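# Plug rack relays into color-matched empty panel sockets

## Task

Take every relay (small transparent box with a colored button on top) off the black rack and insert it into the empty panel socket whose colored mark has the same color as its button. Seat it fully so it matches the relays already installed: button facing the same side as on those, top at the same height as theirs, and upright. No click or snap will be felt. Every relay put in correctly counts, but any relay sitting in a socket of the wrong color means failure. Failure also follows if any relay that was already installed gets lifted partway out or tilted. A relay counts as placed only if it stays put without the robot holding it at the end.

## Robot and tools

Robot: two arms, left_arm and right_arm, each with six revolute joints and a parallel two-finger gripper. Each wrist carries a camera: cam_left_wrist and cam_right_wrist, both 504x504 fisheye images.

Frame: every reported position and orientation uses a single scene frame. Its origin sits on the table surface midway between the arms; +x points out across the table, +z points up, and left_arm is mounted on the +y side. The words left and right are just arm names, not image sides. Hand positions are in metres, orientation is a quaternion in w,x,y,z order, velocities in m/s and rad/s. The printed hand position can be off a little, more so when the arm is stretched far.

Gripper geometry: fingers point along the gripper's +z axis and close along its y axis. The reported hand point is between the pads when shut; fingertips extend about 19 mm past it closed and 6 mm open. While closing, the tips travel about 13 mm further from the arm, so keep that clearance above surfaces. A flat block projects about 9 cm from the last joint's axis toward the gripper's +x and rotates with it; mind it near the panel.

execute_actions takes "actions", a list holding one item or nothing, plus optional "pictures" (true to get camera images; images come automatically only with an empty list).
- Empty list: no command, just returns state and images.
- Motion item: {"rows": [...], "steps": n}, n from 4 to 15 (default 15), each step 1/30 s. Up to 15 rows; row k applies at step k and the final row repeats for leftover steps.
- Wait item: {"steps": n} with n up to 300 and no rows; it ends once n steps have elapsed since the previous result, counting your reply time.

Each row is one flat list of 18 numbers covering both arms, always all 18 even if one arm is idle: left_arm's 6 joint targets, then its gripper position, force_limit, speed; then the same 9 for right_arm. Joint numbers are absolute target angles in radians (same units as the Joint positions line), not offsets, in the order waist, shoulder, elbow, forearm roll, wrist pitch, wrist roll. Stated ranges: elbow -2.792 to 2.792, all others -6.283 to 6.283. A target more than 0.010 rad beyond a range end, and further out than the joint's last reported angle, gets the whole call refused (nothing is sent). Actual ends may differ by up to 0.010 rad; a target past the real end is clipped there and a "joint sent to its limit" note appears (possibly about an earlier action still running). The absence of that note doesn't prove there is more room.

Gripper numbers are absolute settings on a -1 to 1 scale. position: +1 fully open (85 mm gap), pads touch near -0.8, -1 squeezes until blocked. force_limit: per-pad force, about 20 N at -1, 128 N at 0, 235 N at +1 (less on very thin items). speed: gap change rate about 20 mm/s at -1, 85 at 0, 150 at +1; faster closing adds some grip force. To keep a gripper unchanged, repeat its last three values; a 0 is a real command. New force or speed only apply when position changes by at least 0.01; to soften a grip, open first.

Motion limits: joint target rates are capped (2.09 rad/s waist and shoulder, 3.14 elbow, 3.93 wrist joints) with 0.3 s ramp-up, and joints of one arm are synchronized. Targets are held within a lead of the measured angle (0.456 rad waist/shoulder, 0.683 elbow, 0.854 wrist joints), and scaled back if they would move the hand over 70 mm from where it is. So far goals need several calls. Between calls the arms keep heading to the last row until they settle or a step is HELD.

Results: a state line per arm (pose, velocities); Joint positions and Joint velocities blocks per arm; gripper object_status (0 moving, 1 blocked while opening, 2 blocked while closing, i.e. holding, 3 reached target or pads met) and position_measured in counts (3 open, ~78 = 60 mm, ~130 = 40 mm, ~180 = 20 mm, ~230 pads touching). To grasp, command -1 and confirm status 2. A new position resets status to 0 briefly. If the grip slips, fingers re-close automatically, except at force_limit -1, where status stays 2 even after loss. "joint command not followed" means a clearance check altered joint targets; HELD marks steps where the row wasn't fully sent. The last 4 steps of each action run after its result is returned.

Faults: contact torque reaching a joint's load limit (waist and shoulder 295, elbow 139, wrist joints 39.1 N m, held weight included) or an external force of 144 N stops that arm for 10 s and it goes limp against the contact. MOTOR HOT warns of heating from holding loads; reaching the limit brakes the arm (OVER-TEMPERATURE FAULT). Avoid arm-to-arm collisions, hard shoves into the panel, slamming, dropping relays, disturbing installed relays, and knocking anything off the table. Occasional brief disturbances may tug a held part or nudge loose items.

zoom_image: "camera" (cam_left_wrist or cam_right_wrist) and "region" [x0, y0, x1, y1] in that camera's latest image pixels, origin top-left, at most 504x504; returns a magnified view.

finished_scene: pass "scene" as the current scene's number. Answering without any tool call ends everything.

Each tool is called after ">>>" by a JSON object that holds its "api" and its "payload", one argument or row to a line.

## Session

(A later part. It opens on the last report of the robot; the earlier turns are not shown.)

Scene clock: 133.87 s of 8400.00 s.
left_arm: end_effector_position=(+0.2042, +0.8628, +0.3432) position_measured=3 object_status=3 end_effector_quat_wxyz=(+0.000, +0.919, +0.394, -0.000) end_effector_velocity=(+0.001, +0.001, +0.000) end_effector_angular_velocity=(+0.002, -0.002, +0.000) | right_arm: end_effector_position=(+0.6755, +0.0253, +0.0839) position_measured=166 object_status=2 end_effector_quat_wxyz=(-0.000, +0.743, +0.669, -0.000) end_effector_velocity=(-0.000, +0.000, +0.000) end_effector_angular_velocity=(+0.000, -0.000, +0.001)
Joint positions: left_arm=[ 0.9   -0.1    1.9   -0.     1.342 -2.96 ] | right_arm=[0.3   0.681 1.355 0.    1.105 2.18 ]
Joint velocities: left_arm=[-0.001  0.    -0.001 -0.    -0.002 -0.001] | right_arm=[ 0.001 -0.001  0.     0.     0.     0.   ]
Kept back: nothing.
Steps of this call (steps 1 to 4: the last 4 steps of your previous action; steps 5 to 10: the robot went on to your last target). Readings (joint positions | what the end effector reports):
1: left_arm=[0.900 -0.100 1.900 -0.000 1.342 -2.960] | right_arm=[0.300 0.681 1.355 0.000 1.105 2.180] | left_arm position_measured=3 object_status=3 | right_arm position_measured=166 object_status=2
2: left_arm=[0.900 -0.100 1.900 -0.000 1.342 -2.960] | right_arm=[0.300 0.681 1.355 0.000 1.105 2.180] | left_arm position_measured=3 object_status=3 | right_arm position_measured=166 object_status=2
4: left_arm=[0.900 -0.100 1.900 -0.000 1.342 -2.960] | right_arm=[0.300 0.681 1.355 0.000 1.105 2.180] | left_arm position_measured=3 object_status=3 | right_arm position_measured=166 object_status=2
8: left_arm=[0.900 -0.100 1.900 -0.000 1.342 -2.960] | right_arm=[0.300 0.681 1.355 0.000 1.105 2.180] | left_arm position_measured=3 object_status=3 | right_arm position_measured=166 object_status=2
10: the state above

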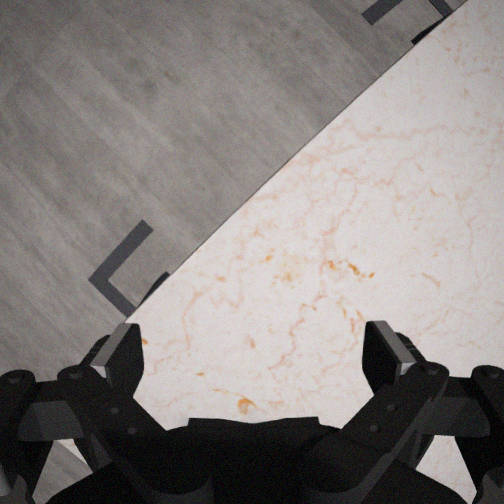

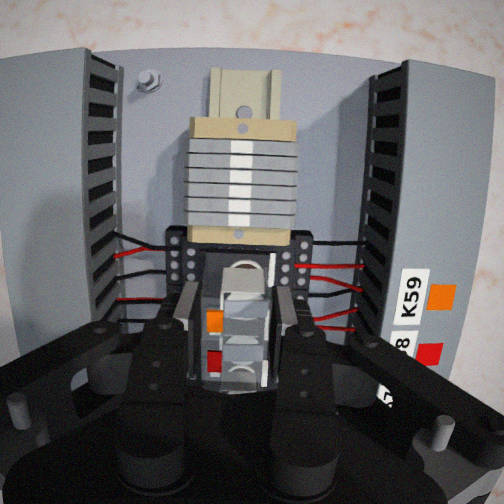

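>>> {"api": "execute_actions", "payload": {
  "actions": [
    {"rows":[[0.9,-0.1,1.9,0,1.3416,-2.96,1,0,0, 0.3003,0.6730,1.3460,0,1.1226,2.1799,-1,-0.4,-0.6],[0.9,-0.1,1.9,0,1.3416,-2.96,1,0,0, 0.3003,0.6730,1.3460,0,1.1226,2.1799,-1,-0.4,-0.6],[0.9,-0.1,1.9,0,1.3416,-2.96,1,0,0, 0.3003,0.6730,1.3460,0,1.1226,2.1799,-1,-0.4,-0.6],[0.9,-0.1,1.9,0,1.3416,-2.96,1,0,0, 0.3003,0.6730,1.3460,0,1.1226,2.1799,-1,-0.4,-0.6],[0.9,-0.1,1.9,0,1.3416,-2.96,1,0,0, 0.3003,0.6533,1.3217,0,1.1666,2.1799,-1,-0.4,-0.6]],"steps":14}
  ]
}}

>>> {"api": "execute_actions", "payload": {
  "actions": [
    {"rows":[[0.9,-0.1,1.9,0,1.3416,-2.96,1,0,0, -0.0919,0.4951,1.5859,0,1.0606,-1.4597,-1,-0.4,-0.6]],"steps":15}
  ]
}}

>>> {"api": "execute_actions", "payload": {
  "actions": [
    {"steps":40}
  ],
  "pictures": true
}}

Scene clock: 134.70 s of 8400.00 s.
left_arm: end_effector_position=(+0.2042, +0.8628, +0.3432) position_measured=3 object_status=3 end_effector_quat_wxyz=(+0.000, +0.919, +0.394, -0.000) end_effector_velocity=(-0.000, -0.000, -0.000) end_effector_angular_velocity=(-0.001, +0.001, +0.000) | right_arm: end_effector_position=(+0.6762, +0.0257, +0.1262) position_measured=166 object_status=2 end_effector_quat_wxyz=(+0.000, +0.743, +0.669, +0.000) end_effector_velocity=(-0.012, -0.007, -0.021) end_effector_angular_velocity=(-0.024, +0.032, +0.003)
Joint positions: left_arm=[ 0.9   -0.1    1.9   -0.     1.342 -2.96 ] | right_arm=[0.3   0.653 1.322 0.    1.167 2.18 ]
Joint velocities: left_arm=[0.001 0.    0.    0.    0.001 0.   ] | right_arm=[ 0.001  0.011  0.022 -0.006  0.007 -0.   ]
Steps of this call (steps 1 to 15: the robot went on to your last target; steps 16 to 25: the first 10 steps of this action). Readings (joint positions | what the end effector reports):
16: left_arm=[0.900 -0.100 1.900 -0.000 1.342 -2.960] | right_arm=[0.300 0.681 1.355 -0.000 1.105 2.180] | left_arm position_measured=3 object_status=3 | right_arm position_measured=166 object_status=2
17: left_arm=[0.900 -0.100 1.900 -0.000 1.342 -2.960] | right_arm=[0.300 0.678 1.352 -0.000 1.112 2.180] | left_arm position_measured=3 object_status=3 | right_arm position_measured=166 object_status=2
19: left_arm=[0.900 -0.100 1.900 -0.000 1.342 -2.960] | right_arm=[0.300 0.672 1.345 -0.000 1.122 2.180] | left_arm position_measured=3 object_status=3 | right_arm position_measured=166 object_status=2
23: left_arm=[0.900 -0.100 1.900 -0.000 1.342 -2.960] | right_arm=[0.300 0.655 1.323 0.000 1.163 2.180] | left_arm position_measured=3 object_status=3 | right_arm position_measured=166 object_status=2
25: the state above

Scene clock: 135.20 s of 8400.00 s.
left_arm: end_effector_position=(+0.2042, +0.8628, +0.3432) position_measured=3 object_status=3 end_effector_quat_wxyz=(+0.000, +0.919, +0.394, -0.000) end_effector_velocity=(+0.000, +0.000, +0.000) end_effector_angular_velocity=(-0.000, +0.000, -0.000) | right_arm: end_effector_position=(+0.7001, -0.1209, +0.1268) position_measured=166 object_status=2 end_effector_quat_wxyz=(-0.000, +0.650, +0.760, -0.000) end_effector_velocity=(+0.030, -0.472, +0.003) end_effector_angular_velocity=(+0.002, -0.002, +1.242)
Joint positions: left_arm=[ 0.9   -0.1    1.9   -0.     1.342 -2.96 ] | right_arm=[ 0.135  0.587  1.433 -0.     1.123  1.754]
Joint velocities: left_arm=[-0.  0. -0.  0.  0. -0.] | right_arm=[-0.537 -0.218  0.362 -0.    -0.146 -1.778]
Steps of this call (steps 1 to 4: the last 4 steps of your previous action; steps 5 to 15: the first 11 steps of this action). Readings (joint positions | what the end effector reports):
5: left_arm=[0.900 -0.100 1.900 -0.000 1.342 -2.960] | right_arm=[0.300 0.653 1.322 0.000 1.167 2.180] | left_arm position_measured=3 object_status=3 | right_arm position_measured=166 object_status=2
6: left_arm=[0.900 -0.100 1.900 -0.000 1.342 -2.960] | right_arm=[0.297 0.652 1.324 0.000 1.166 2.172] | left_arm position_measured=3 object_status=3 | right_arm position_measured=166 object_status=2
8: left_arm=[0.900 -0.100 1.900 -0.000 1.342 -2.960] | right_arm=[0.272 0.642 1.341 0.000 1.159 2.117] | left_arm position_measured=3 object_status=3 | right_arm position_measured=166 object_status=2
12: left_arm=[0.900 -0.100 1.900 -0.000 1.342 -2.960] | right_arm=[0.191 0.610 1.395 -0.000 1.138 1.922] | left_arm position_measured=3 object_status=3 | right_arm position_measured=166 object_status=2
15: the state above

Scene clock: 136.53 s of 8400.00 s.
left_arm: end_effector_position=(+0.2042, +0.8628, +0.3432) position_measured=3 object_status=3 end_effector_quat_wxyz=(+0.000, +0.919, +0.394, -0.000) end_effector_velocity=(-0.000, +0.001, -0.000) end_effector_angular_velocity=(+0.001, -0.001, +0.001) | right_arm: end_effector_position=(+0.6866, -0.3131, +0.1259) position_measured=166 object_status=2 end_effector_quat_wxyz=(-0.000, -0.707, +0.707, +0.000) end_effector_velocity=(+0.000, -0.000, +0.001) end_effector_angular_velocity=(+0.000, -0.001, +0.001)
Joint positions: left_arm=[ 0.9   -0.1    1.9   -0.     1.342 -2.96 ] | right_arm=[-0.092  0.495  1.586 -0.     1.061 -1.46 ]
Joint velocities: left_arm=[ 0.001  0.    -0.     0.    -0.001 -0.   ] | right_arm=[-0.    -0.001 -0.    -0.    -0.    -0.001]
Kept back: nothing.
Steps of this call (steps 1 to 4: the last 4 steps of your previous action; steps 5 to 40: the robot went on to your last target). Readings (joint positions | what the end effector reports):
1: left_arm=[0.900 -0.100 1.900 -0.000 1.342 -2.960] | right_arm=[0.117 0.580 1.445 -0.000 1.118 1.692] | left_arm position_measured=3 object_status=3 | right_arm position_measured=166 object_status=2
2: left_arm=[0.900 -0.100 1.900 -0.000 1.342 -2.960] | right_arm=[0.099 0.573 1.457 -0.000 1.113 1.626] | left_arm position_measured=3 object_status=3 | right_arm position_measured=166 object_status=2
4: left_arm=[0.900 -0.100 1.900 -0.000 1.342 -2.960] | right_arm=[0.066 0.559 1.480 -0.000 1.104 1.483] | left_arm position_measured=3 object_status=3 | right_arm position_measured=166 object_status=2
8: left_arm=[0.900 -0.100 1.900 -0.000 1.342 -2.960] | right_arm=[0.004 0.534 1.521 -0.000 1.087 1.136] | left_arm position_measured=3 object_status=3 | right_arm position_measured=166 object_status=2
40: the state above

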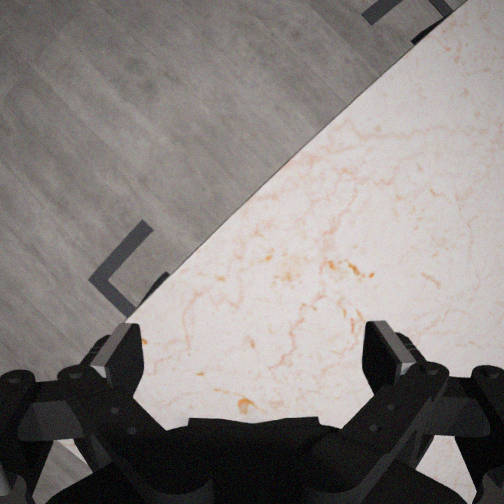

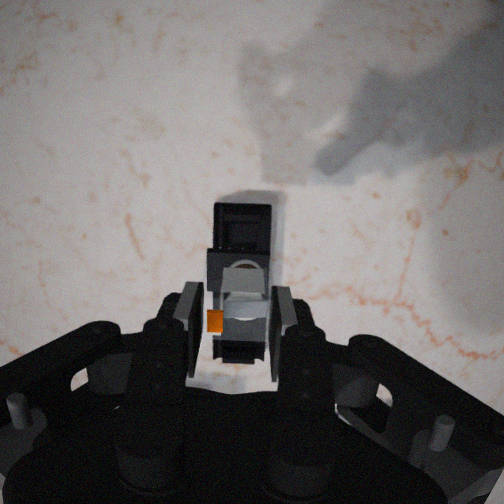

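>>> {"api": "execute_actions", "payload": {
  "actions": [
    {"rows":[[0.9,-0.1,1.9,0,1.3416,-2.96,1,0,0, -0.0919,0.5241,1.6118,0,1.0057,-1.4597,-1,-0.4,-0.6]],"steps":15}
  ]
}}

>>> {"api": "execute_actions", "payload": {
  "actions": [
    {"steps":8}
  ],
  "pictures": true
}}

>>> {"api": "zoom_image", "payload": {
  "camera": "cam_right_wrist",
  "region": [130,170,360,400]
}}

Scene clock: 137.17 s of 8400.00 s.
left_arm: end_effector_position=(+0.2042, +0.8628, +0.3432) position_measured=3 object_status=3 end_effector_quat_wxyz=(+0.000, +0.919, +0.394, -0.000) end_effector_velocity=(+0.000, -0.001, -0.000) end_effector_angular_velocity=(-0.001, +0.001, -0.002) | right_arm: end_effector_position=(+0.6867, -0.3132, +0.0907) position_measured=166 object_status=2 end_effector_quat_wxyz=(-0.000, -0.707, +0.707, +0.000) end_effector_velocity=(+0.000, -0.000, +0.001) end_effector_angular_velocity=(-0.000, -0.001, -0.000)
Joint positions: left_arm=[ 0.9   -0.1    1.9   -0.     1.342 -2.96 ] | right_arm=[-0.092  0.524  1.612 -0.     1.006 -1.46 ]
Joint velocities: left_arm=[-0.001  0.     0.    -0.     0.001  0.001] | right_arm=[-0.    -0.001  0.    -0.    -0.     0.   ]
Steps of this call (steps 1 to 8: the robot went on to your last target; steps 9 to 19: the first 11 steps of this action). Readings (joint positions | what the end effector reports):
9: left_arm=[0.900 -0.100 1.900 -0.000 1.342 -2.960] | right_arm=[-0.092 0.495 1.586 0.000 1.060 -1.460] | left_arm position_measured=3 object_status=3 | right_arm position_measured=166 object_status=2
10: left_arm=[0.900 -0.100 1.900 -0.000 1.342 -2.960] | right_arm=[-0.092 0.498 1.589 0.000 1.053 -1.460] | left_arm position_measured=3 object_status=3 | right_arm position_measured=166 object_status=2
12: left_arm=[0.900 -0.100 1.900 -0.000 1.342 -2.960] | right_arm=[-0.092 0.519 1.609 0.000 1.014 -1.460] | left_arm position_measured=3 object_status=3 | right_arm position_measured=166 object_status=2
16: left_arm=[0.900 -0.100 1.900 -0.000 1.342 -2.960] | right_arm=[-0.092 0.524 1.612 -0.000 1.006 -1.460] | left_arm position_measured=3 object_status=3 | right_arm position_measured=166 object_status=2
19: the state above

Scene clock: 137.43 s of 8400.00 s.
left_arm: end_effector_position=(+0.2042, +0.8628, +0.3432) position_measured=3 object_status=3 end_effector_quat_wxyz=(+0.000, +0.919, +0.394, -0.000) end_effector_velocity=(-0.001, +0.000, -0.000) end_effector_angular_velocity=(-0.001, +0.001, +0.003) | right_arm: end_effector_position=(+0.6866, -0.3132, +0.0907) position_measured=166 object_status=2 end_effector_quat_wxyz=(-0.000, -0.707, +0.707, +0.000) end_effector_velocity=(+0.000, -0.001, +0.002) end_effector_angular_velocity=(+0.001, -0.002, -0.001)
Joint positions: left_arm=[ 0.9   -0.1    1.9   -0.     1.342 -2.96 ] | right_arm=[-0.092  0.524  1.612 -0.     1.006 -1.46 ]
Joint velocities: left_arm=[ 0.002  0.     0.     0.     0.    -0.001] | right_arm=[-0.001 -0.002  0.     0.    -0.     0.   ]
Kept back: nothing.
Steps of this call (steps 1 to 4: the last 4 steps of your previous action; steps 5 to 8: the robot went on to your last target). Readings (joint positions | what the end effector reports):
1: left_arm=[0.900 -0.100 1.900 -0.000 1.342 -2.960] | right_arm=[-0.092 0.524 1.612 -0.000 1.006 -1.460] | left_arm position_measured=3 object_status=3 | right_arm position_measured=166 object_status=2
2: left_arm=[0.900 -0.100 1.900 -0.000 1.342 -2.960] | right_arm=[-0.092 0.524 1.612 -0.000 1.006 -1.460] | left_arm position_measured=3 object_status=3 | right_arm position_measured=166 object_status=2
4: left_arm=[0.900 -0.100 1.900 -0.000 1.342 -2.960] | right_arm=[-0.092 0.524 1.612 -0.000 1.006 -1.460] | left_arm position_measured=3 object_status=3 | right_arm position_measured=166 object_status=2
8: the state above

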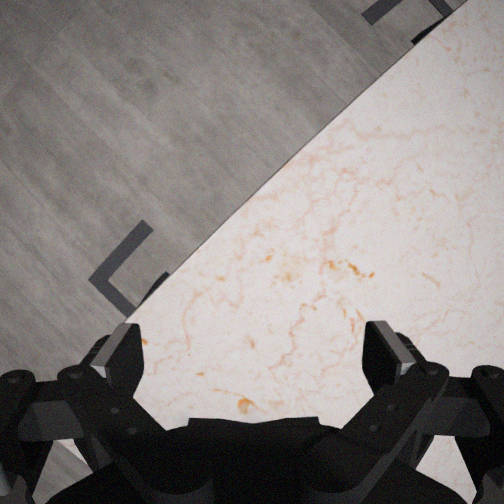

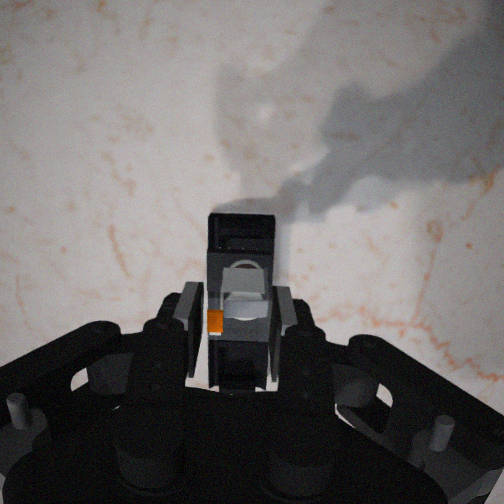

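Region (130, 170, 360, 400) of cam_right_wrist's 504x504 image, scaled by 2.191, with more detail than that image has.

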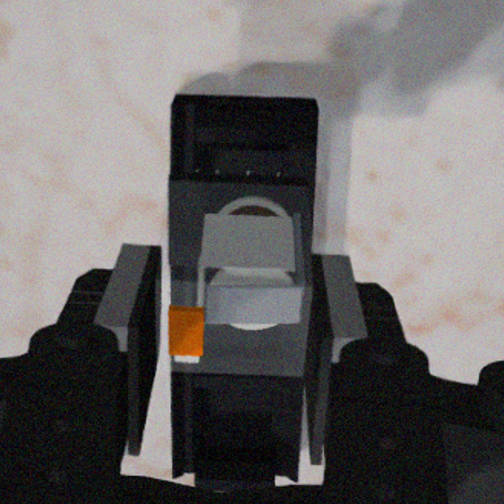

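>>> {"api": "execute_actions", "payload": {
  "actions": [
    {"rows":[[0.9,-0.1,1.9,0,1.3416,-2.96,1,0,0, -0.0919,0.5386,1.6217,0,0.9813,-1.4597,-1,-0.4,-0.6],[0.9,-0.1,1.9,0,1.3416,-2.96,1,0,0, -0.0919,0.5386,1.6217,0,0.9813,-1.4597,-1,-0.4,-0.6],[0.9,-0.1,1.9,0,1.3416,-2.96,1,0,0, -0.0919,0.5386,1.6217,0,0.9813,-1.4597,-1,-0.4,-0.6],[0.9,-0.1,1.9,0,1.3416,-2.96,1,0,0, -0.0919,0.5432,1.6248,0,0.9736,-1.4597,-1,-0.4,-0.6],[0.9,-0.1,1.9,0,1.3416,-2.96,1,0,0, -0.0919,0.5432,1.6248,0,0.9736,-1.4597,-1,-0.4,-0.6],[0.9,-0.1,1.9,0,1.3416,-2.96,1,0,0, -0.0919,0.5432,1.6248,0,0.9736,-1.4597,-1,-0.4,-0.6],[0.9,-0.1,1.9,0,1.3416,-2.96,1,0,0, -0.0919,0.5477,1.6279,0,0.9660,-1.4597,-1,-0.4,-0.6]],"steps":14}
  ]
}}

>>> {"api": "execute_actions", "payload": {
  "actions": [
    {"steps":8}
  ],
  "pictures": true
}}

>>> {"api": "zoom_image", "payload": {
  "camera": "cam_right_wrist",
  "region": [130,170,360,400]
}}

Scene clock: 138.17 s of 8400.00 s.
left_arm: end_effector_position=(+0.2042, +0.8628, +0.3432) position_measured=3 object_status=3 end_effector_quat_wxyz=(+0.000, +0.919, +0.394, -0.000) end_effector_velocity=(-0.000, +0.000, +0.000) end_effector_angular_velocity=(+0.000, -0.000, -0.001) | right_arm: end_effector_position=(+0.6867, -0.3131, +0.0647) position_measured=166 object_status=2 end_effector_quat_wxyz=(-0.000, -0.707, +0.707, +0.000) end_effector_velocity=(+0.005, +0.001, +0.002) end_effector_angular_velocity=(+0.002, -0.012, +0.000)
Joint positions: left_arm=[ 0.9   -0.1    1.9   -0.     1.342 -2.96 ] | right_arm=[-0.092  0.548  1.628  0.     0.966 -1.46 ]
Joint velocities: left_arm=[ 0.001 -0.    -0.     0.     0.     0.002] | right_arm=[ 0.001 -0.    -0.004  0.001 -0.007  0.   ]
Steps of this call (steps 1 to 12: the robot went on to your last target; steps 13 to 22: the first 10 steps of this action). Readings (joint positions | what the end effector reports):
13: left_arm=[0.900 -0.100 1.900 -0.000 1.342 -2.960] | right_arm=[-0.092 0.524 1.612 0.000 1.005 -1.460] | left_arm position_measured=3 object_status=3 | right_arm position_measured=166 object_status=2
14: left_arm=[0.900 -0.100 1.900 -0.000 1.342 -2.960] | right_arm=[-0.092 0.527 1.614 0.000 0.999 -1.460] | left_arm position_measured=3 object_status=3 | right_arm position_measured=166 object_status=2
16: left_arm=[0.900 -0.100 1.900 -0.000 1.342 -2.960] | right_arm=[-0.092 0.539 1.623 0.000 0.982 -1.460] | left_arm position_measured=3 object_status=3 | right_arm position_measured=166 object_status=2
20: left_arm=[0.900 -0.100 1.900 -0.000 1.342 -2.960] | right_arm=[-0.092 0.545 1.626 0.000 0.969 -1.460] | left_arm position_measured=3 object_status=3 | right_arm position_measured=166 object_status=2
22: the state above

Scene clock: 138.43 s of 8400.00 s.
left_arm: end_effector_position=(+0.2042, +0.8628, +0.3432) position_measured=3 object_status=3 end_effector_quat_wxyz=(+0.000, +0.919, +0.394, -0.000) end_effector_velocity=(+0.000, +0.000, +0.000) end_effector_angular_velocity=(+0.000, -0.000, +0.000) | right_arm: end_effector_position=(+0.6869, -0.3131, +0.0648) position_measured=166 object_status=2 end_effector_quat_wxyz=(-0.000, -0.707, +0.707, +0.000) end_effector_velocity=(+0.000, -0.000, -0.001) end_effector_angular_velocity=(-0.001, +0.000, +0.001)
Joint positions: left_arm=[ 0.9   -0.1    1.9   -0.     1.342 -2.96 ] | right_arm=[-0.092  0.548  1.628  0.     0.966 -1.46 ]
Joint velocities: left_arm=[ 0.     0.    -0.001  0.    -0.    -0.   ] | right_arm=[ 0.     0.001 -0.    -0.001 -0.    -0.   ]
Kept back: nothing.
Steps of this call (steps 1 to 4: the last 4 steps of your previous action; steps 5 to 8: the robot went on to your last target). Readings (joint positions | what the end effector reports):
1: left_arm=[0.900 -0.100 1.900 -0.000 1.342 -2.960] | right_arm=[-0.092 0.548 1.628 0.000 0.966 -1.460] | left_arm position_measured=3 object_status=3 | right_arm position_measured=166 object_status=2
2: left_arm=[0.900 -0.100 1.900 -0.000 1.342 -2.960] | right_arm=[-0.092 0.548 1.628 0.000 0.966 -1.460] | left_arm position_measured=3 object_status=3 | right_arm position_measured=166 object_status=2
4: left_arm=[0.900 -0.100 1.900 -0.000 1.342 -2.960] | right_arm=[-0.092 0.548 1.628 0.000 0.966 -1.460] | left_arm position_measured=3 object_status=3 | right_arm position_measured=166 object_status=2
8: the state above

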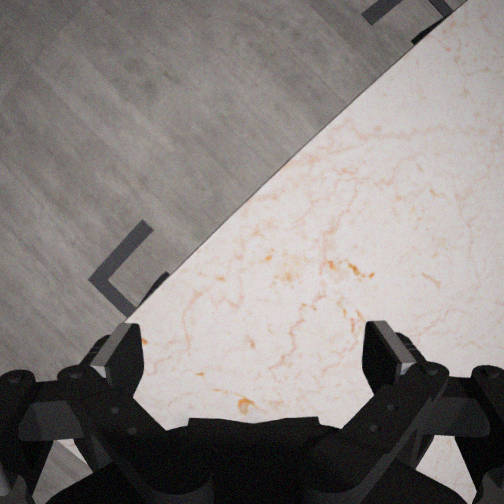

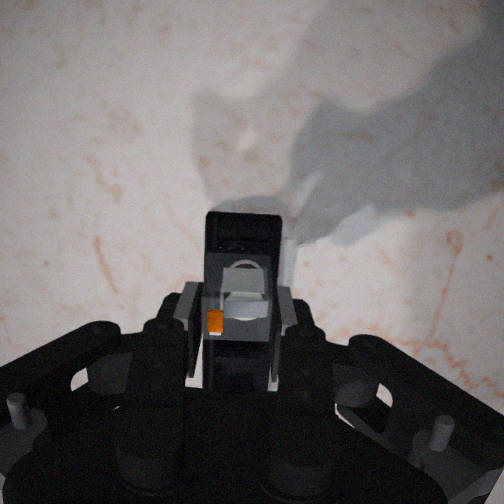

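Region (130, 170, 360, 400) of cam_right_wrist's 504x504 image, scaled by 2.191, with more detail than that image has.

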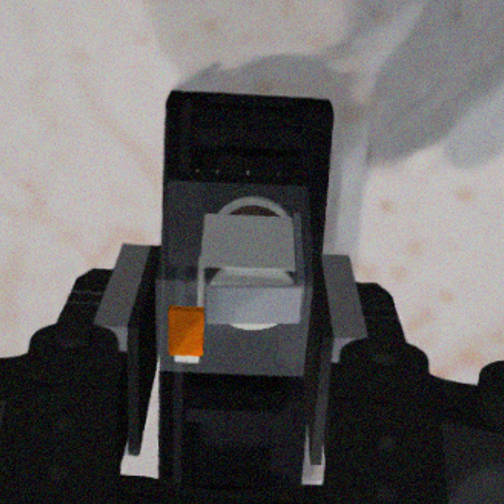

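>>> {"api": "execute_actions", "payload": {
  "actions": [
    {"rows":[[0.9,-0.1,1.9,0,1.3416,-2.96,1,0,0, -0.0919,0.5495,1.6291,0,0.9630,-1.4597,-1,-0.4,-0.6],[0.9,-0.1,1.9,0,1.3416,-2.96,1,0,0, -0.0919,0.5495,1.6291,0,0.9630,-1.4597,-1,-0.4,-0.6],[0.9,-0.1,1.9,0,1.3416,-2.96,1,0,0, -0.0919,0.5495,1.6291,0,0.9630,-1.4597,-1,-0.4,-0.6],[0.9,-0.1,1.9,0,1.3416,-2.96,1,0,0, -0.0919,0.5513,1.6303,0,0.9599,-1.4597,-1,-0.4,-0.6],[0.9,-0.1,1.9,0,1.3416,-2.96,1,0,0, -0.0919,0.5513,1.6303,0,0.9599,-1.4597,-1,-0.4,-0.6],[0.9,-0.1,1.9,0,1.3416,-2.96,1,0,0, -0.0919,0.5513,1.6303,0,0.9599,-1.4597,-1,-0.4,-0.6],[0.9,-0.1,1.9,0,1.3416,-2.96,1,0,0, -0.0919,0.5531,1.6315,0,0.9569,-1.4597,-1,-0.4,-0.6]],"steps":14}
  ]
}}

>>> {"api": "execute_actions", "payload": {
  "actions": [
    {"steps":8}
  ],
  "pictures": true
}}

>>> {"api": "zoom_image", "payload": {
  "camera": "cam_right_wrist",
  "region": [130,170,360,400]
}}

Scene clock: 139.07 s of 8400.00 s.
left_arm: end_effector_position=(+0.2042, +0.8628, +0.3432) position_measured=3 object_status=3 end_effector_quat_wxyz=(+0.000, +0.919, +0.394, -0.000) end_effector_velocity=(-0.000, +0.000, -0.000) end_effector_angular_velocity=(+0.000, -0.000, -0.000) | right_arm: end_effector_position=(+0.6869, -0.3131, +0.0588) position_measured=166 object_status=2 end_effector_quat_wxyz=(-0.000, -0.707, +0.707, +0.000) end_effector_velocity=(+0.001, +0.000, -0.000) end_effector_angular_velocity=(+0.001, -0.002, -0.000)
Joint positions: left_arm=[ 0.9   -0.1    1.9   -0.     1.342 -2.96 ] | right_arm=[-0.092  0.553  1.632 -0.     0.957 -1.46 ]
Joint velocities: left_arm=[ 0.    -0.     0.     0.    -0.001  0.   ] | right_arm=[ 0.     0.     0.     0.    -0.002  0.   ]
Steps of this call (steps 1 to 9: the robot went on to your last target; steps 10 to 19: the first 10 steps of this action). Readings (joint positions | what the end effector reports):
10: left_arm=[0.900 -0.100 1.900 -0.000 1.342 -2.960] | right_arm=[-0.092 0.548 1.628 0.000 0.966 -1.460] | left_arm position_measured=3 object_status=3 | right_arm position_measured=166 object_status=2
11: left_arm=[0.900 -0.100 1.900 -0.000 1.342 -2.960] | right_arm=[-0.092 0.549 1.628 -0.000 0.964 -1.460] | left_arm position_measured=3 object_status=3 | right_arm position_measured=166 object_status=2
13: left_arm=[0.900 -0.100 1.900 -0.000 1.342 -2.960] | right_arm=[-0.092 0.550 1.629 -0.000 0.963 -1.460] | left_arm position_measured=3 object_status=3 | right_arm position_measured=166 object_status=2
17: left_arm=[0.900 -0.100 1.900 -0.000 1.342 -2.960] | right_arm=[-0.092 0.552 1.631 -0.000 0.958 -1.460] | left_arm position_measured=3 object_status=3 | right_arm position_measured=166 object_status=2
19: the state above

Scene clock: 139.33 s of 8400.00 s.
left_arm: end_effector_position=(+0.2042, +0.8628, +0.3432) position_measured=3 object_status=3 end_effector_quat_wxyz=(+0.000, +0.919, +0.394, -0.000) end_effector_velocity=(-0.000, -0.000, +0.000) end_effector_angular_velocity=(-0.001, +0.000, +0.000) | right_arm: end_effector_position=(+0.6869, -0.3131, +0.0588) position_measured=166 object_status=2 end_effector_quat_wxyz=(-0.000, -0.707, +0.707, -0.000) end_effector_velocity=(+0.001, +0.000, -0.001) end_effector_angular_velocity=(-0.000, +0.000, +0.000)
Joint positions: left_arm=[ 0.9   -0.1    1.9   -0.     1.342 -2.96 ] | right_arm=[-0.092  0.553  1.632 -0.     0.957 -1.46 ]
Joint velocities: left_arm=[ 0.    -0.    -0.     0.     0.001 -0.   ] | right_arm=[ 0.     0.002 -0.002 -0.    -0.     0.   ]
Kept back: nothing.
Steps of this call (steps 1 to 4: the last 4 steps of your previous action; steps 5 to 8: the robot went on to your last target). Readings (joint positions | what the end effector reports):
1: left_arm=[0.900 -0.100 1.900 -0.000 1.342 -2.960] | right_arm=[-0.092 0.553 1.632 -0.000 0.957 -1.460] | left_arm position_measured=3 object_status=3 | right_arm position_measured=166 object_status=2
2: left_arm=[0.900 -0.100 1.900 -0.000 1.342 -2.960] | right_arm=[-0.092 0.553 1.632 -0.000 0.957 -1.460] | left_arm position_measured=3 object_status=3 | right_arm position_measured=166 object_status=2
4: left_arm=[0.900 -0.100 1.900 -0.000 1.342 -2.960] | right_arm=[-0.092 0.553 1.632 -0.000 0.957 -1.460] | left_arm position_measured=3 object_status=3 | right_arm position_measured=166 object_status=2
8: the state above

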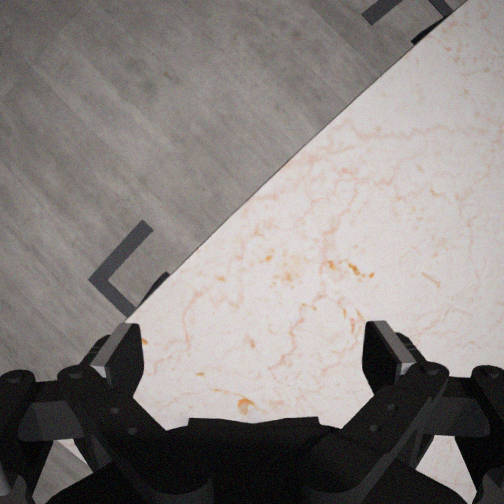

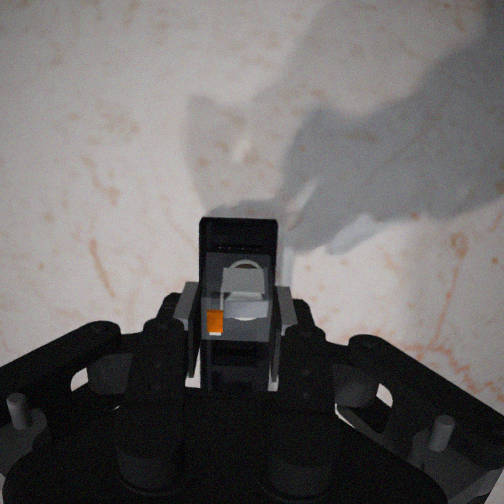

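Region (130, 170, 360, 400) of cam_right_wrist's 504x504 image, scaled by 2.191, with more detail than that image has.

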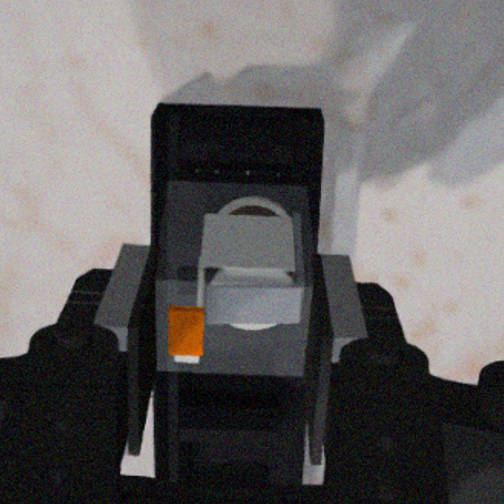

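Rack self-aligned; relay is entering. Continue to ~.054.

>>> {"api": "execute_actions", "payload": {
  "actions": [
    {"rows":[[0.9,-0.1,1.9,0,1.3416,-2.96,1,0,0, -0.0919,0.5549,1.6327,0,0.9538,-1.4597,-1,-0.4,-0.6],[0.9,-0.1,1.9,0,1.3416,-2.96,1,0,0, -0.0919,0.5549,1.6327,0,0.9538,-1.4597,-1,-0.4,-0.6],[0.9,-0.1,1.9,0,1.3416,-2.96,1,0,0, -0.0919,0.5549,1.6327,0,0.9538,-1.4597,-1,-0.4,-0.6],[0.9,-0.1,1.9,0,1.3416,-2.96,1,0,0, -0.0919,0.5563,1.6337,0,0.9515,-1.4597,-1,-0.4,-0.6],[0.9,-0.1,1.9,0,1.3416,-2.96,1,0,0, -0.0919,0.5563,1.6337,0,0.9515,-1.4597,-1,-0.4,-0.6],[0.9,-0.1,1.9,0,1.3416,-2.96,1,0,0, -0.0919,0.5563,1.6337,0,0.9515,-1.4597,-1,-0.4,-0.6],[0.9,-0.1,1.9,0,1.3416,-2.96,1,0,0, -0.0919,0.5577,1.6346,0,0.9492,-1.4597,-1,-0.4,-0.6]],"steps":14}
  ]
}}

>>> {"api": "execute_actions", "payload": {
  "actions": [
    {"steps":8}
  ],
  "pictures": true
}}

>>> {"api": "zoom_image", "payload": {
  "camera": "cam_right_wrist",
  "region": [130,170,360,400]
}}

Scene clock: 139.97 s of 8400.00 s.
left_arm: end_effector_position=(+0.2042, +0.8628, +0.3432) position_measured=3 object_status=3 end_effector_quat_wxyz=(+0.000, +0.919, +0.394, -0.000) end_effector_velocity=(+0.000, -0.000, +0.000) end_effector_angular_velocity=(-0.000, +0.000, +0.000) | right_arm: end_effector_position=(+0.6871, -0.3131, +0.0545) position_measured=166 object_status=2 end_effector_quat_wxyz=(+0.000, -0.707, +0.707, -0.000) end_effector_velocity=(-0.001, +0.000, -0.002) end_effector_angular_velocity=(-0.000, +0.001, +0.000)
Joint positions: left_arm=[ 0.9   -0.1    1.9   -0.     1.342 -2.96 ] | right_arm=[-0.092  0.557  1.634  0.     0.949 -1.46 ]
Joint velocities: left_arm=[-0.    -0.    -0.001 -0.     0.001 -0.001] | right_arm=[ 0.     0.001  0.003  0.    -0.003  0.   ]
Steps of this call (steps 1 to 9: the robot went on to your last target; steps 10 to 19: the first 10 steps of this action). Readings (joint positions | what the end effector reports):
10: left_arm=[0.900 -0.100 1.900 -0.000 1.342 -2.960] | right_arm=[-0.092 0.553 1.632 -0.000 0.957 -1.460] | left_arm position_measured=3 object_status=3 | right_arm position_measured=166 object_status=2
11: left_arm=[0.900 -0.100 1.900 -0.000 1.342 -2.960] | right_arm=[-0.092 0.554 1.632 0.000 0.955 -1.460] | left_arm position_measured=3 object_status=3 | right_arm position_measured=166 object_status=2
13: left_arm=[0.900 -0.100 1.900 -0.000 1.342 -2.960] | right_arm=[-0.092 0.555 1.633 0.000 0.954 -1.460] | left_arm position_measured=3 object_status=3 | right_arm position_measured=166 object_status=2
17: left_arm=[0.900 -0.100 1.900 -0.000 1.342 -2.960] | right_arm=[-0.092 0.557 1.634 0.000 0.950 -1.460] | left_arm position_measured=3 object_status=3 | right_arm position_measured=166 object_status=2
19: the state above

Scene clock: 140.23 s of 8400.00 s.
left_arm: end_effector_position=(+0.2042, +0.8628, +0.3432) position_measured=3 object_status=3 end_effector_quat_wxyz=(+0.000, +0.919, +0.394, -0.000) end_effector_velocity=(-0.000, -0.000, -0.000) end_effector_angular_velocity=(-0.001, +0.000, -0.002) | right_arm: end_effector_position=(+0.6869, -0.3131, +0.0541) position_measured=166 object_status=2 end_effector_quat_wxyz=(+0.000, -0.707, +0.707, -0.000) end_effector_velocity=(-0.000, -0.001, -0.002) end_effector_angular_velocity=(-0.001, +0.002, -0.000)
Joint positions: left_arm=[ 0.9   -0.1    1.9   -0.     1.342 -2.96 ] | right_arm=[-0.092  0.557  1.635  0.     0.949 -1.46 ]
Joint velocities: left_arm=[0.    0.    0.    0.    0.    0.002] | right_arm=[-0.     0.002  0.    -0.     0.    -0.   ]
Kept back: nothing.
Steps of this call (steps 1 to 4: the last 4 steps of your previous action; steps 5 to 8: the robot went on to your last target). Readings (joint positions | what the end effector reports):
1: left_arm=[0.900 -0.100 1.900 -0.000 1.342 -2.960] | right_arm=[-0.092 0.557 1.634 0.000 0.949 -1.460] | left_arm position_measured=3 object_status=3 | right_arm position_measured=166 object_status=2
2: left_arm=[0.900 -0.100 1.900 -0.000 1.342 -2.960] | right_arm=[-0.092 0.557 1.634 0.000 0.949 -1.460] | left_arm position_measured=3 object_status=3 | right_arm position_measured=166 object_status=2
4: left_arm=[0.900 -0.100 1.900 -0.000 1.342 -2.960] | right_arm=[-0.092 0.557 1.634 0.000 0.949 -1.460] | left_arm position_measured=3 object_status=3 | right_arm position_measured=166 object_status=2
8: the state above

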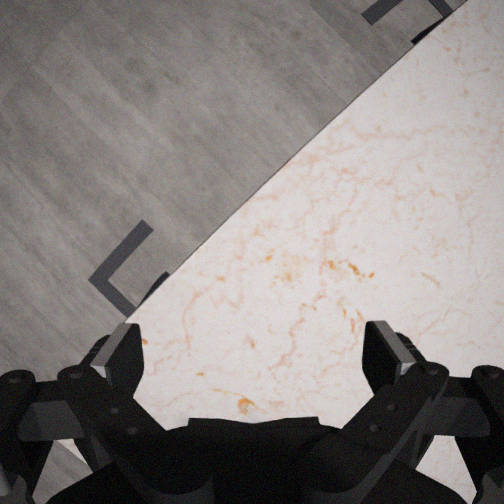

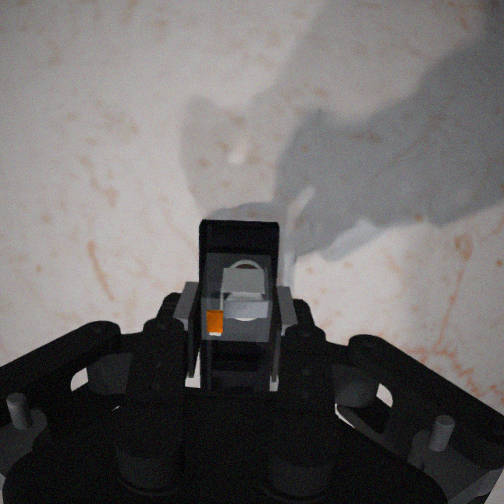

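Region (130, 170, 360, 400) of cam_right_wrist's 504x504 image, scaled by 2.191, with more detail than that image has.

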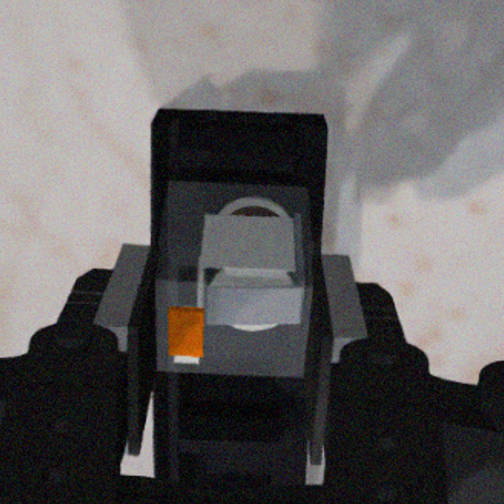

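>>> {"api": "execute_actions", "payload": {
  "actions": [
    {"rows":[[0.9,-0.1,1.9,0,1.3416,-2.96,1,0,0, -0.0919,0.5588,1.6354,0,0.9474,-1.4597,-1,-0.4,-0.6],[0.9,-0.1,1.9,0,1.3416,-2.96,1,0,0, -0.0919,0.5588,1.6354,0,0.9474,-1.4597,-1,-0.4,-0.6],[0.9,-0.1,1.9,0,1.3416,-2.96,1,0,0, -0.0919,0.5588,1.6354,0,0.9474,-1.4597,-1,-0.4,-0.6],[0.9,-0.1,1.9,0,1.3416,-2.96,1,0,0, -0.0919,0.5588,1.6354,0,0.9474,-1.4597,-1,-0.4,-0.6],[0.9,-0.1,1.9,0,1.3416,-2.96,1,0,0, -0.0919,0.5588,1.6354,0,0.9474,-1.4597,-0.2,-0.4,-0.3]],"steps":15}
  ]
}}

>>> {"api": "execute_actions", "payload": {
  "actions": [
    {"steps":14}
  ],
  "pictures": true
}}

>>> {"api": "zoom_image", "payload": {
  "camera": "cam_right_wrist",
  "region": [130,170,360,400]
}}

Scene clock: 140.83 s of 8400.00 s.
left_arm: end_effector_position=(+0.2042, +0.8628, +0.3432) position_measured=3 object_status=3 end_effector_quat_wxyz=(+0.000, +0.919, +0.394, -0.000) end_effector_velocity=(-0.000, +0.001, +0.001) end_effector_angular_velocity=(+0.000, -0.000, +0.001) | right_arm: end_effector_position=(+0.6866, -0.3131, +0.0517) position_measured=155 object_status=0 end_effector_quat_wxyz=(-0.000, -0.707, +0.707, +0.000) end_effector_velocity=(+0.003, +0.000, +0.001) end_effector_angular_velocity=(+0.001, -0.004, -0.000)
Joint positions: left_arm=[ 0.9   -0.1    1.9   -0.     1.342 -2.96 ] | right_arm=[-0.092  0.56   1.636  0.     0.947 -1.46 ]
Joint velocities: left_arm=[ 0.001  0.    -0.001  0.     0.001  0.   ] | right_arm=[-0.     0.002 -0.006  0.    -0.    -0.   ]
Steps of this call (steps 1 to 7: the robot went on to your last target; steps 8 to 18: the first 11 steps of this action). Readings (joint positions | what the end effector reports):
8: left_arm=[0.900 -0.100 1.900 -0.000 1.342 -2.960] | right_arm=[-0.092 0.558 1.635 0.000 0.949 -1.460] | left_arm position_measured=3 object_status=3 | right_arm position_measured=166 object_status=2
9: left_arm=[0.900 -0.100 1.900 -0.000 1.342 -2.960] | right_arm=[-0.092 0.558 1.635 0.000 0.948 -1.460] | left_arm position_measured=3 object_status=3 | right_arm position_measured=166 object_status=2
11: left_arm=[0.900 -0.100 1.900 -0.000 1.342 -2.960] | right_arm=[-0.092 0.558 1.635 0.000 0.947 -1.460] | left_arm position_measured=3 object_status=3 | right_arm position_measured=166 object_status=2
15: left_arm=[0.900 -0.100 1.900 -0.000 1.342 -2.960] | right_arm=[-0.092 0.560 1.637 0.000 0.947 -1.460] | left_arm position_measured=3 object_status=3 | right_arm position_measured=159 object_status=0
18: the state above

Scene clock: 141.30 s of 8400.00 s.
left_arm: end_effector_position=(+0.2042, +0.8628, +0.3432) position_measured=3 object_status=3 end_effector_quat_wxyz=(+0.000, +0.919, +0.394, -0.000) end_effector_velocity=(+0.000, -0.000, +0.000) end_effector_angular_velocity=(+0.000, -0.000, -0.001) | right_arm: end_effector_position=(+0.6868, -0.3131, +0.0526) position_measured=154 object_status=3 end_effector_quat_wxyz=(-0.000, -0.707, +0.707, +0.000) end_effector_velocity=(-0.000, +0.000, +0.000) end_effector_angular_velocity=(+0.000, -0.000, -0.000)
Joint positions: left_arm=[ 0.9   -0.1    1.9   -0.     1.342 -2.96 ] | right_arm=[-0.092  0.559  1.635  0.     0.947 -1.46 ]
Joint velocities: left_arm=[-0. -0. -0. -0.  0.  0.] | right_arm=[-0. -0. -0.  0.  0.  0.]
Kept back: nothing.
Steps of this call (steps 1 to 4: the last 4 steps of your previous action; steps 5 to 14: the robot went on to your last target). Readings (joint positions | what the end effector reports):
1: left_arm=[0.900 -0.100 1.900 -0.000 1.342 -2.960] | right_arm=[-0.092 0.560 1.636 0.000 0.947 -1.460] | left_arm position_measured=3 object_status=3 | right_arm position_measured=155 object_status=0
2: left_arm=[0.900 -0.100 1.900 -0.000 1.342 -2.960] | right_arm=[-0.092 0.560 1.635 0.000 0.947 -1.460] | left_arm position_measured=3 object_status=3 | right_arm position_measured=154 object_status=0
4: left_arm=[0.900 -0.100 1.900 -0.000 1.342 -2.960] | right_arm=[-0.092 0.560 1.635 0.000 0.947 -1.460] | left_arm position_measured=3 object_status=3 | right_arm position_measured=154 object_status=0
8: left_arm=[0.900 -0.100 1.900 -0.000 1.342 -2.960] | right_arm=[-0.092 0.559 1.635 0.000 0.947 -1.460] | left_arm position_measured=3 object_status=3 | right_arm position_measured=154 object_status=3
14: the state above

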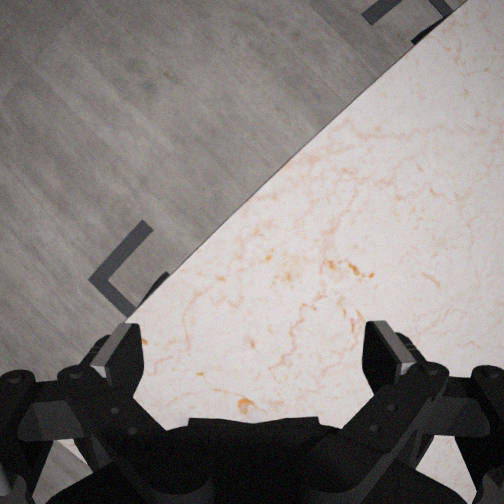

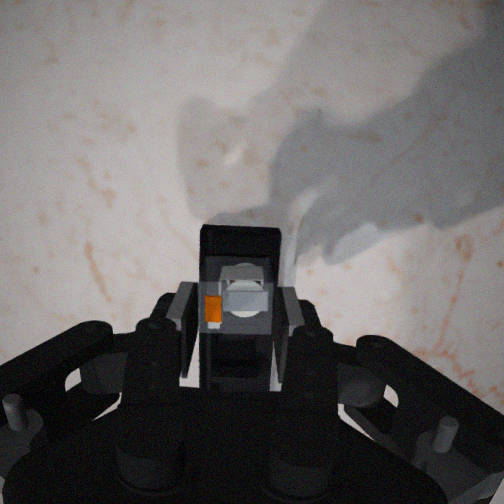

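Region (130, 170, 360, 400) of cam_right_wrist's 504x504 image, scaled by 2.191, with more detail than that image has.

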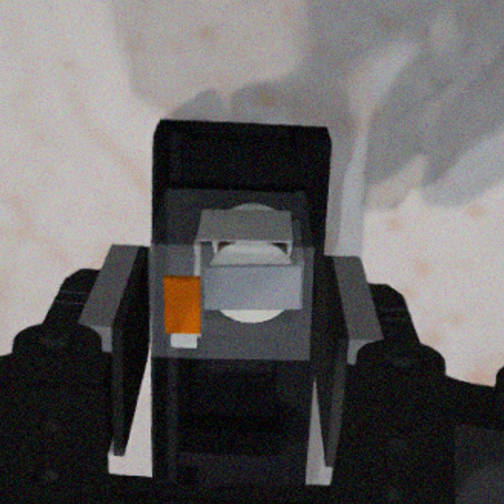

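>>> {"api": "execute_actions", "payload": {
  "actions": [
    {"rows":[[0.9,-0.1,1.9,0,1.3416,-2.96,1,0,0, -0.0932,0.5604,1.6365,0,0.9447,-1.4610,-0.2,-0.4,-0.3]],"steps":10}
  ]
}}

>>> {"api": "execute_actions", "payload": {
  "actions": [
    {"steps":8}
  ],
  "pictures": true
}}

>>> {"api": "zoom_image", "payload": {
  "camera": "cam_right_wrist",
  "region": [130,130,360,360]
}}

Scene clock: 141.70 s of 8400.00 s.
left_arm: end_effector_position=(+0.2042, +0.8628, +0.3432) position_measured=3 object_status=3 end_effector_quat_wxyz=(+0.000, +0.919, +0.394, -0.000) end_effector_velocity=(+0.001, -0.000, +0.001) end_effector_angular_velocity=(+0.001, -0.000, -0.002) | right_arm: end_effector_position=(+0.6869, -0.3141, +0.0513) position_measured=154 object_status=3 end_effector_quat_wxyz=(+0.000, -0.707, +0.707, -0.000) end_effector_velocity=(+0.000, -0.000, -0.002) end_effector_angular_velocity=(+0.000, -0.000, -0.001)
Joint positions: left_arm=[ 0.9   -0.1    1.9   -0.     1.342 -2.96 ] | right_arm=[-0.093  0.56   1.636  0.     0.945 -1.461]
Joint velocities: left_arm=[-0.001 -0.    -0.001  0.     0.     0.001] | right_arm=[-0.     0.002  0.001  0.    -0.003 -0.   ]
Steps of this call (steps 1 to 6: the robot went on to your last target; steps 7 to 12: the first 6 steps of this action). Readings (joint positions | what the end effector reports):
7: left_arm=[0.900 -0.100 1.900 -0.000 1.342 -2.960] | right_arm=[-0.092 0.559 1.635 0.000 0.947 -1.460] | left_arm position_measured=3 object_status=3 | right_arm position_measured=154 object_status=3
8: left_arm=[0.900 -0.100 1.900 -0.000 1.342 -2.960] | right_arm=[-0.092 0.559 1.636 0.000 0.947 -1.461] | left_arm position_measured=3 object_status=3 | right_arm position_measured=154 object_status=3
10: left_arm=[0.900 -0.100 1.900 -0.000 1.342 -2.960] | right_arm=[-0.093 0.560 1.636 0.000 0.945 -1.461] | left_arm position_measured=3 object_status=3 | right_arm position_measured=154 object_status=3
12: the state above

Scene clock: 141.97 s of 8400.00 s.
left_arm: end_effector_position=(+0.2042, +0.8628, +0.3432) position_measured=3 object_status=3 end_effector_quat_wxyz=(+0.000, +0.919, +0.394, -0.000) end_effector_velocity=(+0.000, -0.000, +0.000) end_effector_angular_velocity=(-0.000, +0.000, -0.001) | right_arm: end_effector_position=(+0.6869, -0.3141, +0.0510) position_measured=154 object_status=3 end_effector_quat_wxyz=(+0.000, -0.707, +0.707, -0.000) end_effector_velocity=(+0.000, +0.000, -0.001) end_effector_angular_velocity=(-0.000, +0.001, +0.001)
Joint positions: left_arm=[ 0.9   -0.1    1.9   -0.     1.342 -2.96 ] | right_arm=[-0.093  0.56   1.636  0.     0.945 -1.461]
Joint velocities: left_arm=[-0.001  0.    -0.001 -0.     0.001  0.   ] | right_arm=[ 0.     0.002 -0.    -0.    -0.     0.   ]
Kept back: nothing.
Steps of this call (steps 1 to 4: the last 4 steps of your previous action; steps 5 to 8: the robot went on to your last target). Readings (joint positions | what the end effector reports):
1: left_arm=[0.900 -0.100 1.900 -0.000 1.342 -2.960] | right_arm=[-0.093 0.560 1.636 0.000 0.945 -1.461] | left_arm position_measured=3 object_status=3 | right_arm position_measured=154 object_status=3
2: left_arm=[0.900 -0.100 1.900 -0.000 1.342 -2.960] | right_arm=[-0.093 0.560 1.636 0.000 0.945 -1.461] | left_arm position_measured=3 object_status=3 | right_arm position_measured=154 object_status=3
4: left_arm=[0.900 -0.100 1.900 -0.000 1.342 -2.960] | right_arm=[-0.093 0.560 1.636 0.000 0.945 -1.461] | left_arm position_measured=3 object_status=3 | right_arm position_measured=154 object_status=3
8: the state above

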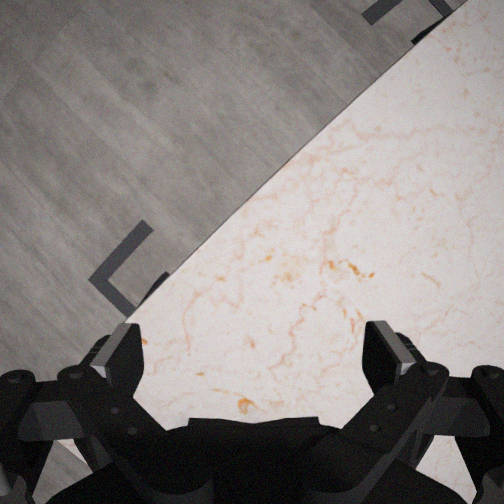

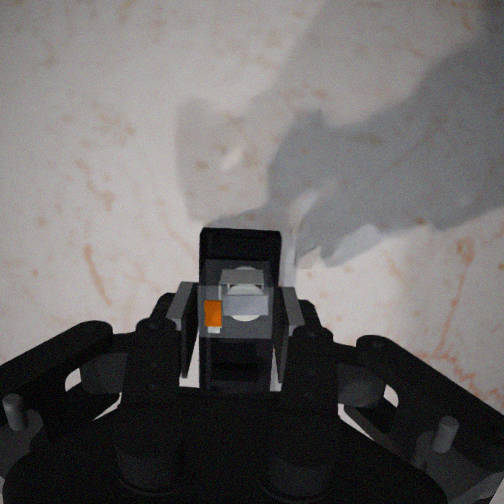

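Region (130, 130, 360, 360) of cam_right_wrist's 504x504 image, scaled by 2.191, with more detail than that image has.

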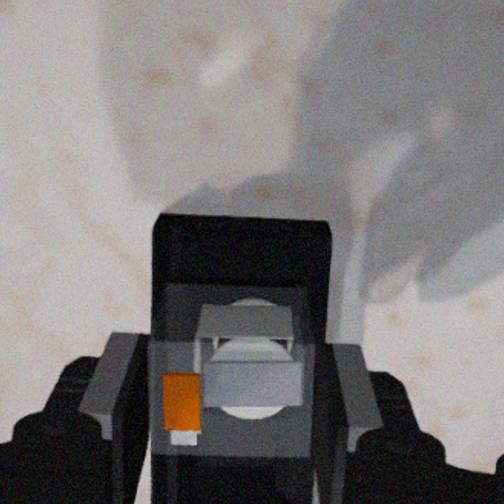

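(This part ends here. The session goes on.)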